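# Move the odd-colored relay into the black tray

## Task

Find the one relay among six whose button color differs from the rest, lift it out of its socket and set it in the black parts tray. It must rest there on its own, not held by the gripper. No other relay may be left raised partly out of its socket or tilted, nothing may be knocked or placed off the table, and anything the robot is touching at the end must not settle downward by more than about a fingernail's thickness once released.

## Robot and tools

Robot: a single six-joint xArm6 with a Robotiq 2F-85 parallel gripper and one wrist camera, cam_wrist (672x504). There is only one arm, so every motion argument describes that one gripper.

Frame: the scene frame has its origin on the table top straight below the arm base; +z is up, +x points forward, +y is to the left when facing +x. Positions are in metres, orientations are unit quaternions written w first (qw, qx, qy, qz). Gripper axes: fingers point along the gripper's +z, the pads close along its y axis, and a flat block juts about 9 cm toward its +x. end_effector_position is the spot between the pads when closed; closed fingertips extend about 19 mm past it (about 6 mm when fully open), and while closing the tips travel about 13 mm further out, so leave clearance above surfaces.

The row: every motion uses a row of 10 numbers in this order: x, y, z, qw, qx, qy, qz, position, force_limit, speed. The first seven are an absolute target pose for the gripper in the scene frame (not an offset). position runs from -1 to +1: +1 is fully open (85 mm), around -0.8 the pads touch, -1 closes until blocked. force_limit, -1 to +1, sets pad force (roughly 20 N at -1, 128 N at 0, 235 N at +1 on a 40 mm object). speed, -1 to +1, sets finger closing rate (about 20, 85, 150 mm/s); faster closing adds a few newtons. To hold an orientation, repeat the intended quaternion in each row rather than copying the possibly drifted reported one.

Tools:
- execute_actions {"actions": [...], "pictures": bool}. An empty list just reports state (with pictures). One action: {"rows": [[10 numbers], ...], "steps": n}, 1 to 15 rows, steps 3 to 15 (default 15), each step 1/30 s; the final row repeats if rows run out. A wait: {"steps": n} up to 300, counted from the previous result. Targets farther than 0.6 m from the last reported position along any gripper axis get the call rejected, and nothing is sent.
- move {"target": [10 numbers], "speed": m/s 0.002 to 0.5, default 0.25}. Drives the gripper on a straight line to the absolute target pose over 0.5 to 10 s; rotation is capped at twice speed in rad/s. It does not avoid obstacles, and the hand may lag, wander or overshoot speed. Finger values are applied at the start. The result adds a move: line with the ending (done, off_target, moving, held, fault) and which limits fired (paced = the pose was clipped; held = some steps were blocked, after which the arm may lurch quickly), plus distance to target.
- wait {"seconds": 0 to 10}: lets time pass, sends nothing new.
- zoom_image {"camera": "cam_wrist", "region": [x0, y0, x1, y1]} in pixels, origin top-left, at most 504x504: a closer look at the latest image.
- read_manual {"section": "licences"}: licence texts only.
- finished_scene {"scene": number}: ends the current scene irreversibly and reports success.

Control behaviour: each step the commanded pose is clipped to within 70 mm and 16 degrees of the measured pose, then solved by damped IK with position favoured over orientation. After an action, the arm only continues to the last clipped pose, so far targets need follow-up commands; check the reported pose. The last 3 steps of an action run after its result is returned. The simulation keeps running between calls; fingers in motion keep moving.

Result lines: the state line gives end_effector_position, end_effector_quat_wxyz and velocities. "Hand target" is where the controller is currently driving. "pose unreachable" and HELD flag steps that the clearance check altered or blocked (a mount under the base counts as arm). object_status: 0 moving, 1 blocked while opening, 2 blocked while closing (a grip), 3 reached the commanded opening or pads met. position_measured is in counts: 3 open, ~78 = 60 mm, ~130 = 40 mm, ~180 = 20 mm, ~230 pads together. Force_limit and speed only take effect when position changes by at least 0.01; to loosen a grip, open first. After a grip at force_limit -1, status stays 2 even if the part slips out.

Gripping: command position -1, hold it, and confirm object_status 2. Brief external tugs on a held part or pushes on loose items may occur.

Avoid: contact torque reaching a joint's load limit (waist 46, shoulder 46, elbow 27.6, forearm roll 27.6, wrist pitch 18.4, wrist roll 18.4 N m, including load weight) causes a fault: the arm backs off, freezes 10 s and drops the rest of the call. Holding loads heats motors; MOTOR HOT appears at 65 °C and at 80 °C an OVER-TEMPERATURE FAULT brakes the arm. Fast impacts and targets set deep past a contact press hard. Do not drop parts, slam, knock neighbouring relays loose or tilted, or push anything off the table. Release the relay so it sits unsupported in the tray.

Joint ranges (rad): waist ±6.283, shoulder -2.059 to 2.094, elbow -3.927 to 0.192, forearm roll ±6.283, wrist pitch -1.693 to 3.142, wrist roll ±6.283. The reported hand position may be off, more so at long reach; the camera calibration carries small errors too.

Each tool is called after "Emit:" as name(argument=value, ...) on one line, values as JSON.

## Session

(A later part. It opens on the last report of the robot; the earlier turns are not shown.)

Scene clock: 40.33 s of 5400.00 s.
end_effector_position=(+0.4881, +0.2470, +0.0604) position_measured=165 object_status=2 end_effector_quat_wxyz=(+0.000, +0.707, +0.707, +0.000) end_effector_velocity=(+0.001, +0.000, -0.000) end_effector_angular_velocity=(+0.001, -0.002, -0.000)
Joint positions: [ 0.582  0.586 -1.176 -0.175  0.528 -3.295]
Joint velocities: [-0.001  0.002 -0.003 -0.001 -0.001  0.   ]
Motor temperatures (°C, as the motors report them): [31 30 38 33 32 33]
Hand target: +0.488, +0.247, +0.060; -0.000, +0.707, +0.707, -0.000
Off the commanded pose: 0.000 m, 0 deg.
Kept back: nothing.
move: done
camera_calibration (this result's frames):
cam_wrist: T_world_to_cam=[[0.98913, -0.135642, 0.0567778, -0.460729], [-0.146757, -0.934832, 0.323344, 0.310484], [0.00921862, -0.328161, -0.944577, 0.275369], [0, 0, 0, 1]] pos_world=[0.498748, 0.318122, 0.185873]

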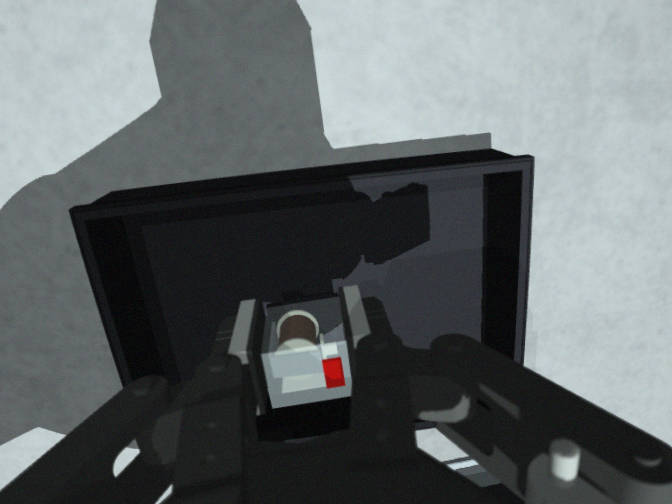

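Position matches the scene 1 drop. Lowering and releasing.

Emit:
move(target=[0.488,0.249,0.039,0,0.7071,0.7071,0,-1,-0.3,-0.5], speed=0.015)

Emit:
move(target=[0.488,0.249,0.039,0,0.7071,0.7071,0,0.1,0,-0.5])

Emit:
move(target=[0.488,0.249,0.12,0,0.7071,0.7071,0,0.1,0,0], speed=0.12)

Emit:
move(target=[0.49,0.03,0.24,0,0.7071,0.7071,0,1,0,0])

Scene clock: 42.20 s of 5400.00 s.
end_effector_position=(+0.4882, +0.2491, +0.0395) position_measured=165 object_status=2 end_effector_quat_wxyz=(+0.000, +0.707, +0.707, +0.000) end_effector_velocity=(+0.001, -0.000, +0.001) end_effector_angular_velocity=(+0.000, -0.002, +0.000)
Joint positions: [ 0.58   0.643 -1.197 -0.187  0.492 -3.284]
Joint velocities: [-0.001 -0.001 -0.    -0.001 -0.    -0.   ]
Motor temperatures (°C, as the motors report them): [31 30 38 33 32 33]
Hand target: +0.488, +0.249, +0.039; +0.000, +0.707, +0.707, -0.000
Off the commanded pose: 0.000 m, 0 deg.
Kept back: nothing.
move: done
camera_calibration (this result's frames):
cam_wrist: T_world_to_cam=[[0.989139, -0.135582, 0.0567593, -0.459377], [-0.146695, -0.934824, 0.323395, 0.319176], [0.00921334, -0.328209, -0.94456, 0.256228], [0, 0, 0, 1]] pos_world=[0.498849, 0.320186, 0.164877]

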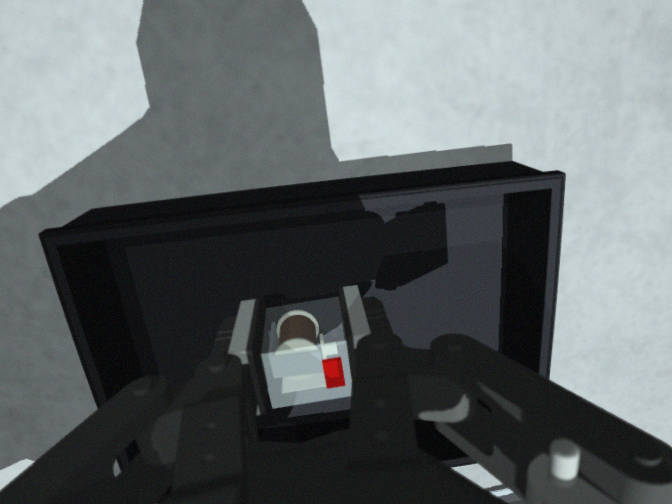

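Scene clock: 42.90 s of 5400.00 s.
end_effector_position=(+0.4880, +0.2490, +0.0390) position_measured=117 object_status=0 end_effector_quat_wxyz=(+0.000, +0.707, +0.707, +0.000) end_effector_velocity=(+0.000, +0.000, +0.000) end_effector_angular_velocity=(+0.000, -0.001, -0.000)
Joint positions: [ 0.58   0.644 -1.197 -0.187  0.492 -3.284]
Joint velocities: [ 0.     0.    -0.    -0.    -0.001  0.001]
Motor temperatures (°C, as the motors report them): [31 30 38 33 32 33]
Hand target: +0.488, +0.249, +0.039; -0.000, +0.707, +0.707, +0.000
Off the commanded pose: 0.000 m, 0 deg.
Kept back: nothing.
move: done
camera_calibration (this result's frames):
cam_wrist: T_world_to_cam=[[0.989174, -0.13553, 0.0562799, -0.459222], [-0.14649, -0.934748, 0.323707, 0.3191], [0.00873561, -0.328447, -0.944482, 0.25607], [0, 0, 0, 1]] pos_world=[0.498759, 0.320145, 0.164403]

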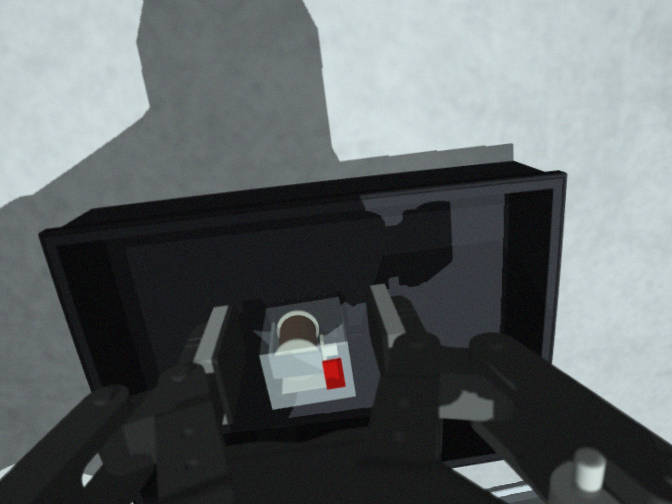

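Scene clock: 44.00 s of 5400.00 s.
end_effector_position=(+0.4879, +0.2490, +0.1193) position_measured=117 object_status=3 end_effector_quat_wxyz=(-0.000, +0.707, +0.707, -0.001) end_effector_velocity=(+0.003, +0.002, +0.004) end_effector_angular_velocity=(+0.004, -0.008, +0.002)
Joint positions: [ 0.6    0.449 -1.16  -0.148  0.652 -3.311]
Joint velocities: [ 0.002 -0.005 -0.005 -0.     0.    -0.001]
Motor temperatures (°C, as the motors report them): [31 30 38 33 32 33]
Hand target: +0.488, +0.249, +0.120; +0.000, +0.707, +0.707, +0.000
Off the commanded pose: 0.001 m, 0 deg.
Kept back: nothing.
move: done
camera_calibration (this result's frames):
cam_wrist: T_world_to_cam=[[0.989251, -0.135344, 0.0553497, -0.463636], [-0.146015, -0.934581, 0.324403, 0.292708], [0.007823, -0.328998, -0.944298, 0.332448], [0, 0, 0, 1]] pos_world=[0.498791, 0.320184, 0.244637]

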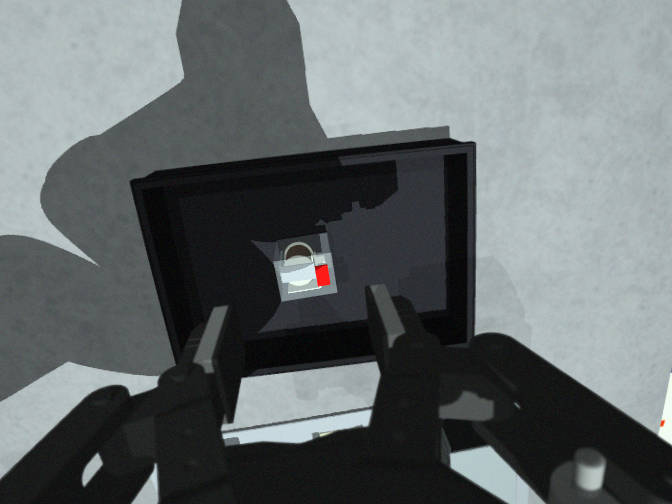

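Scene clock: 45.50 s of 5400.00 s.
end_effector_position=(+0.4903, +0.0311, +0.2395) position_measured=3 object_status=3 end_effector_quat_wxyz=(-0.001, +0.707, +0.707, +0.000) end_effector_velocity=(+0.002, -0.003, +0.003) end_effector_angular_velocity=(-0.000, -0.004, -0.002)
Joint positions: [ 0.201 -0.005 -0.953 -0.072  0.865 -3.782]
Joint velocities: [-0.006 -0.004 -0.004 -0.     0.003 -0.005]
Motor temperatures (°C, as the motors report them): [31 30 38 33 32 33]
Hand target: +0.491, +0.031, +0.240; -0.001, +0.707, +0.707, +0.001
Off the commanded pose: 0.001 m, 0 deg.
Kept back: nothing.
move: done
camera_calibration (this result's frames):
cam_wrist: T_world_to_cam=[[0.989307, -0.135044, 0.0550877, -0.502106], [-0.14563, -0.935301, 0.322497, 0.0506863], [0.00797224, -0.327071, -0.944966, 0.374313], [0, 0, 0, 1]] pos_world=[0.501134, 0.102027, 0.365027]

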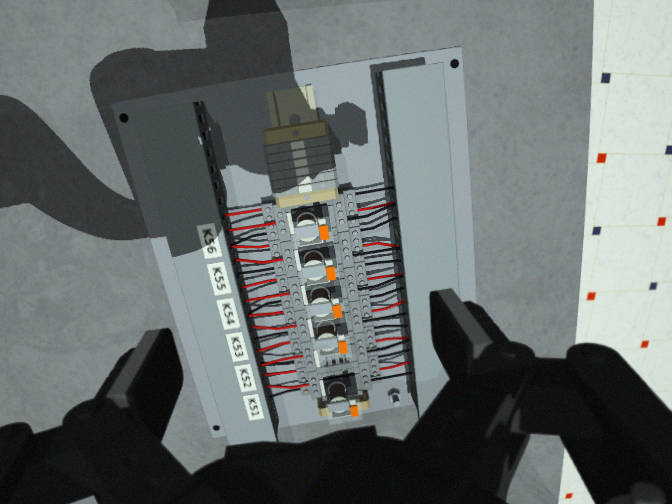

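Emit:
finished_scene(scene=2)

The scene is finished: the task was done.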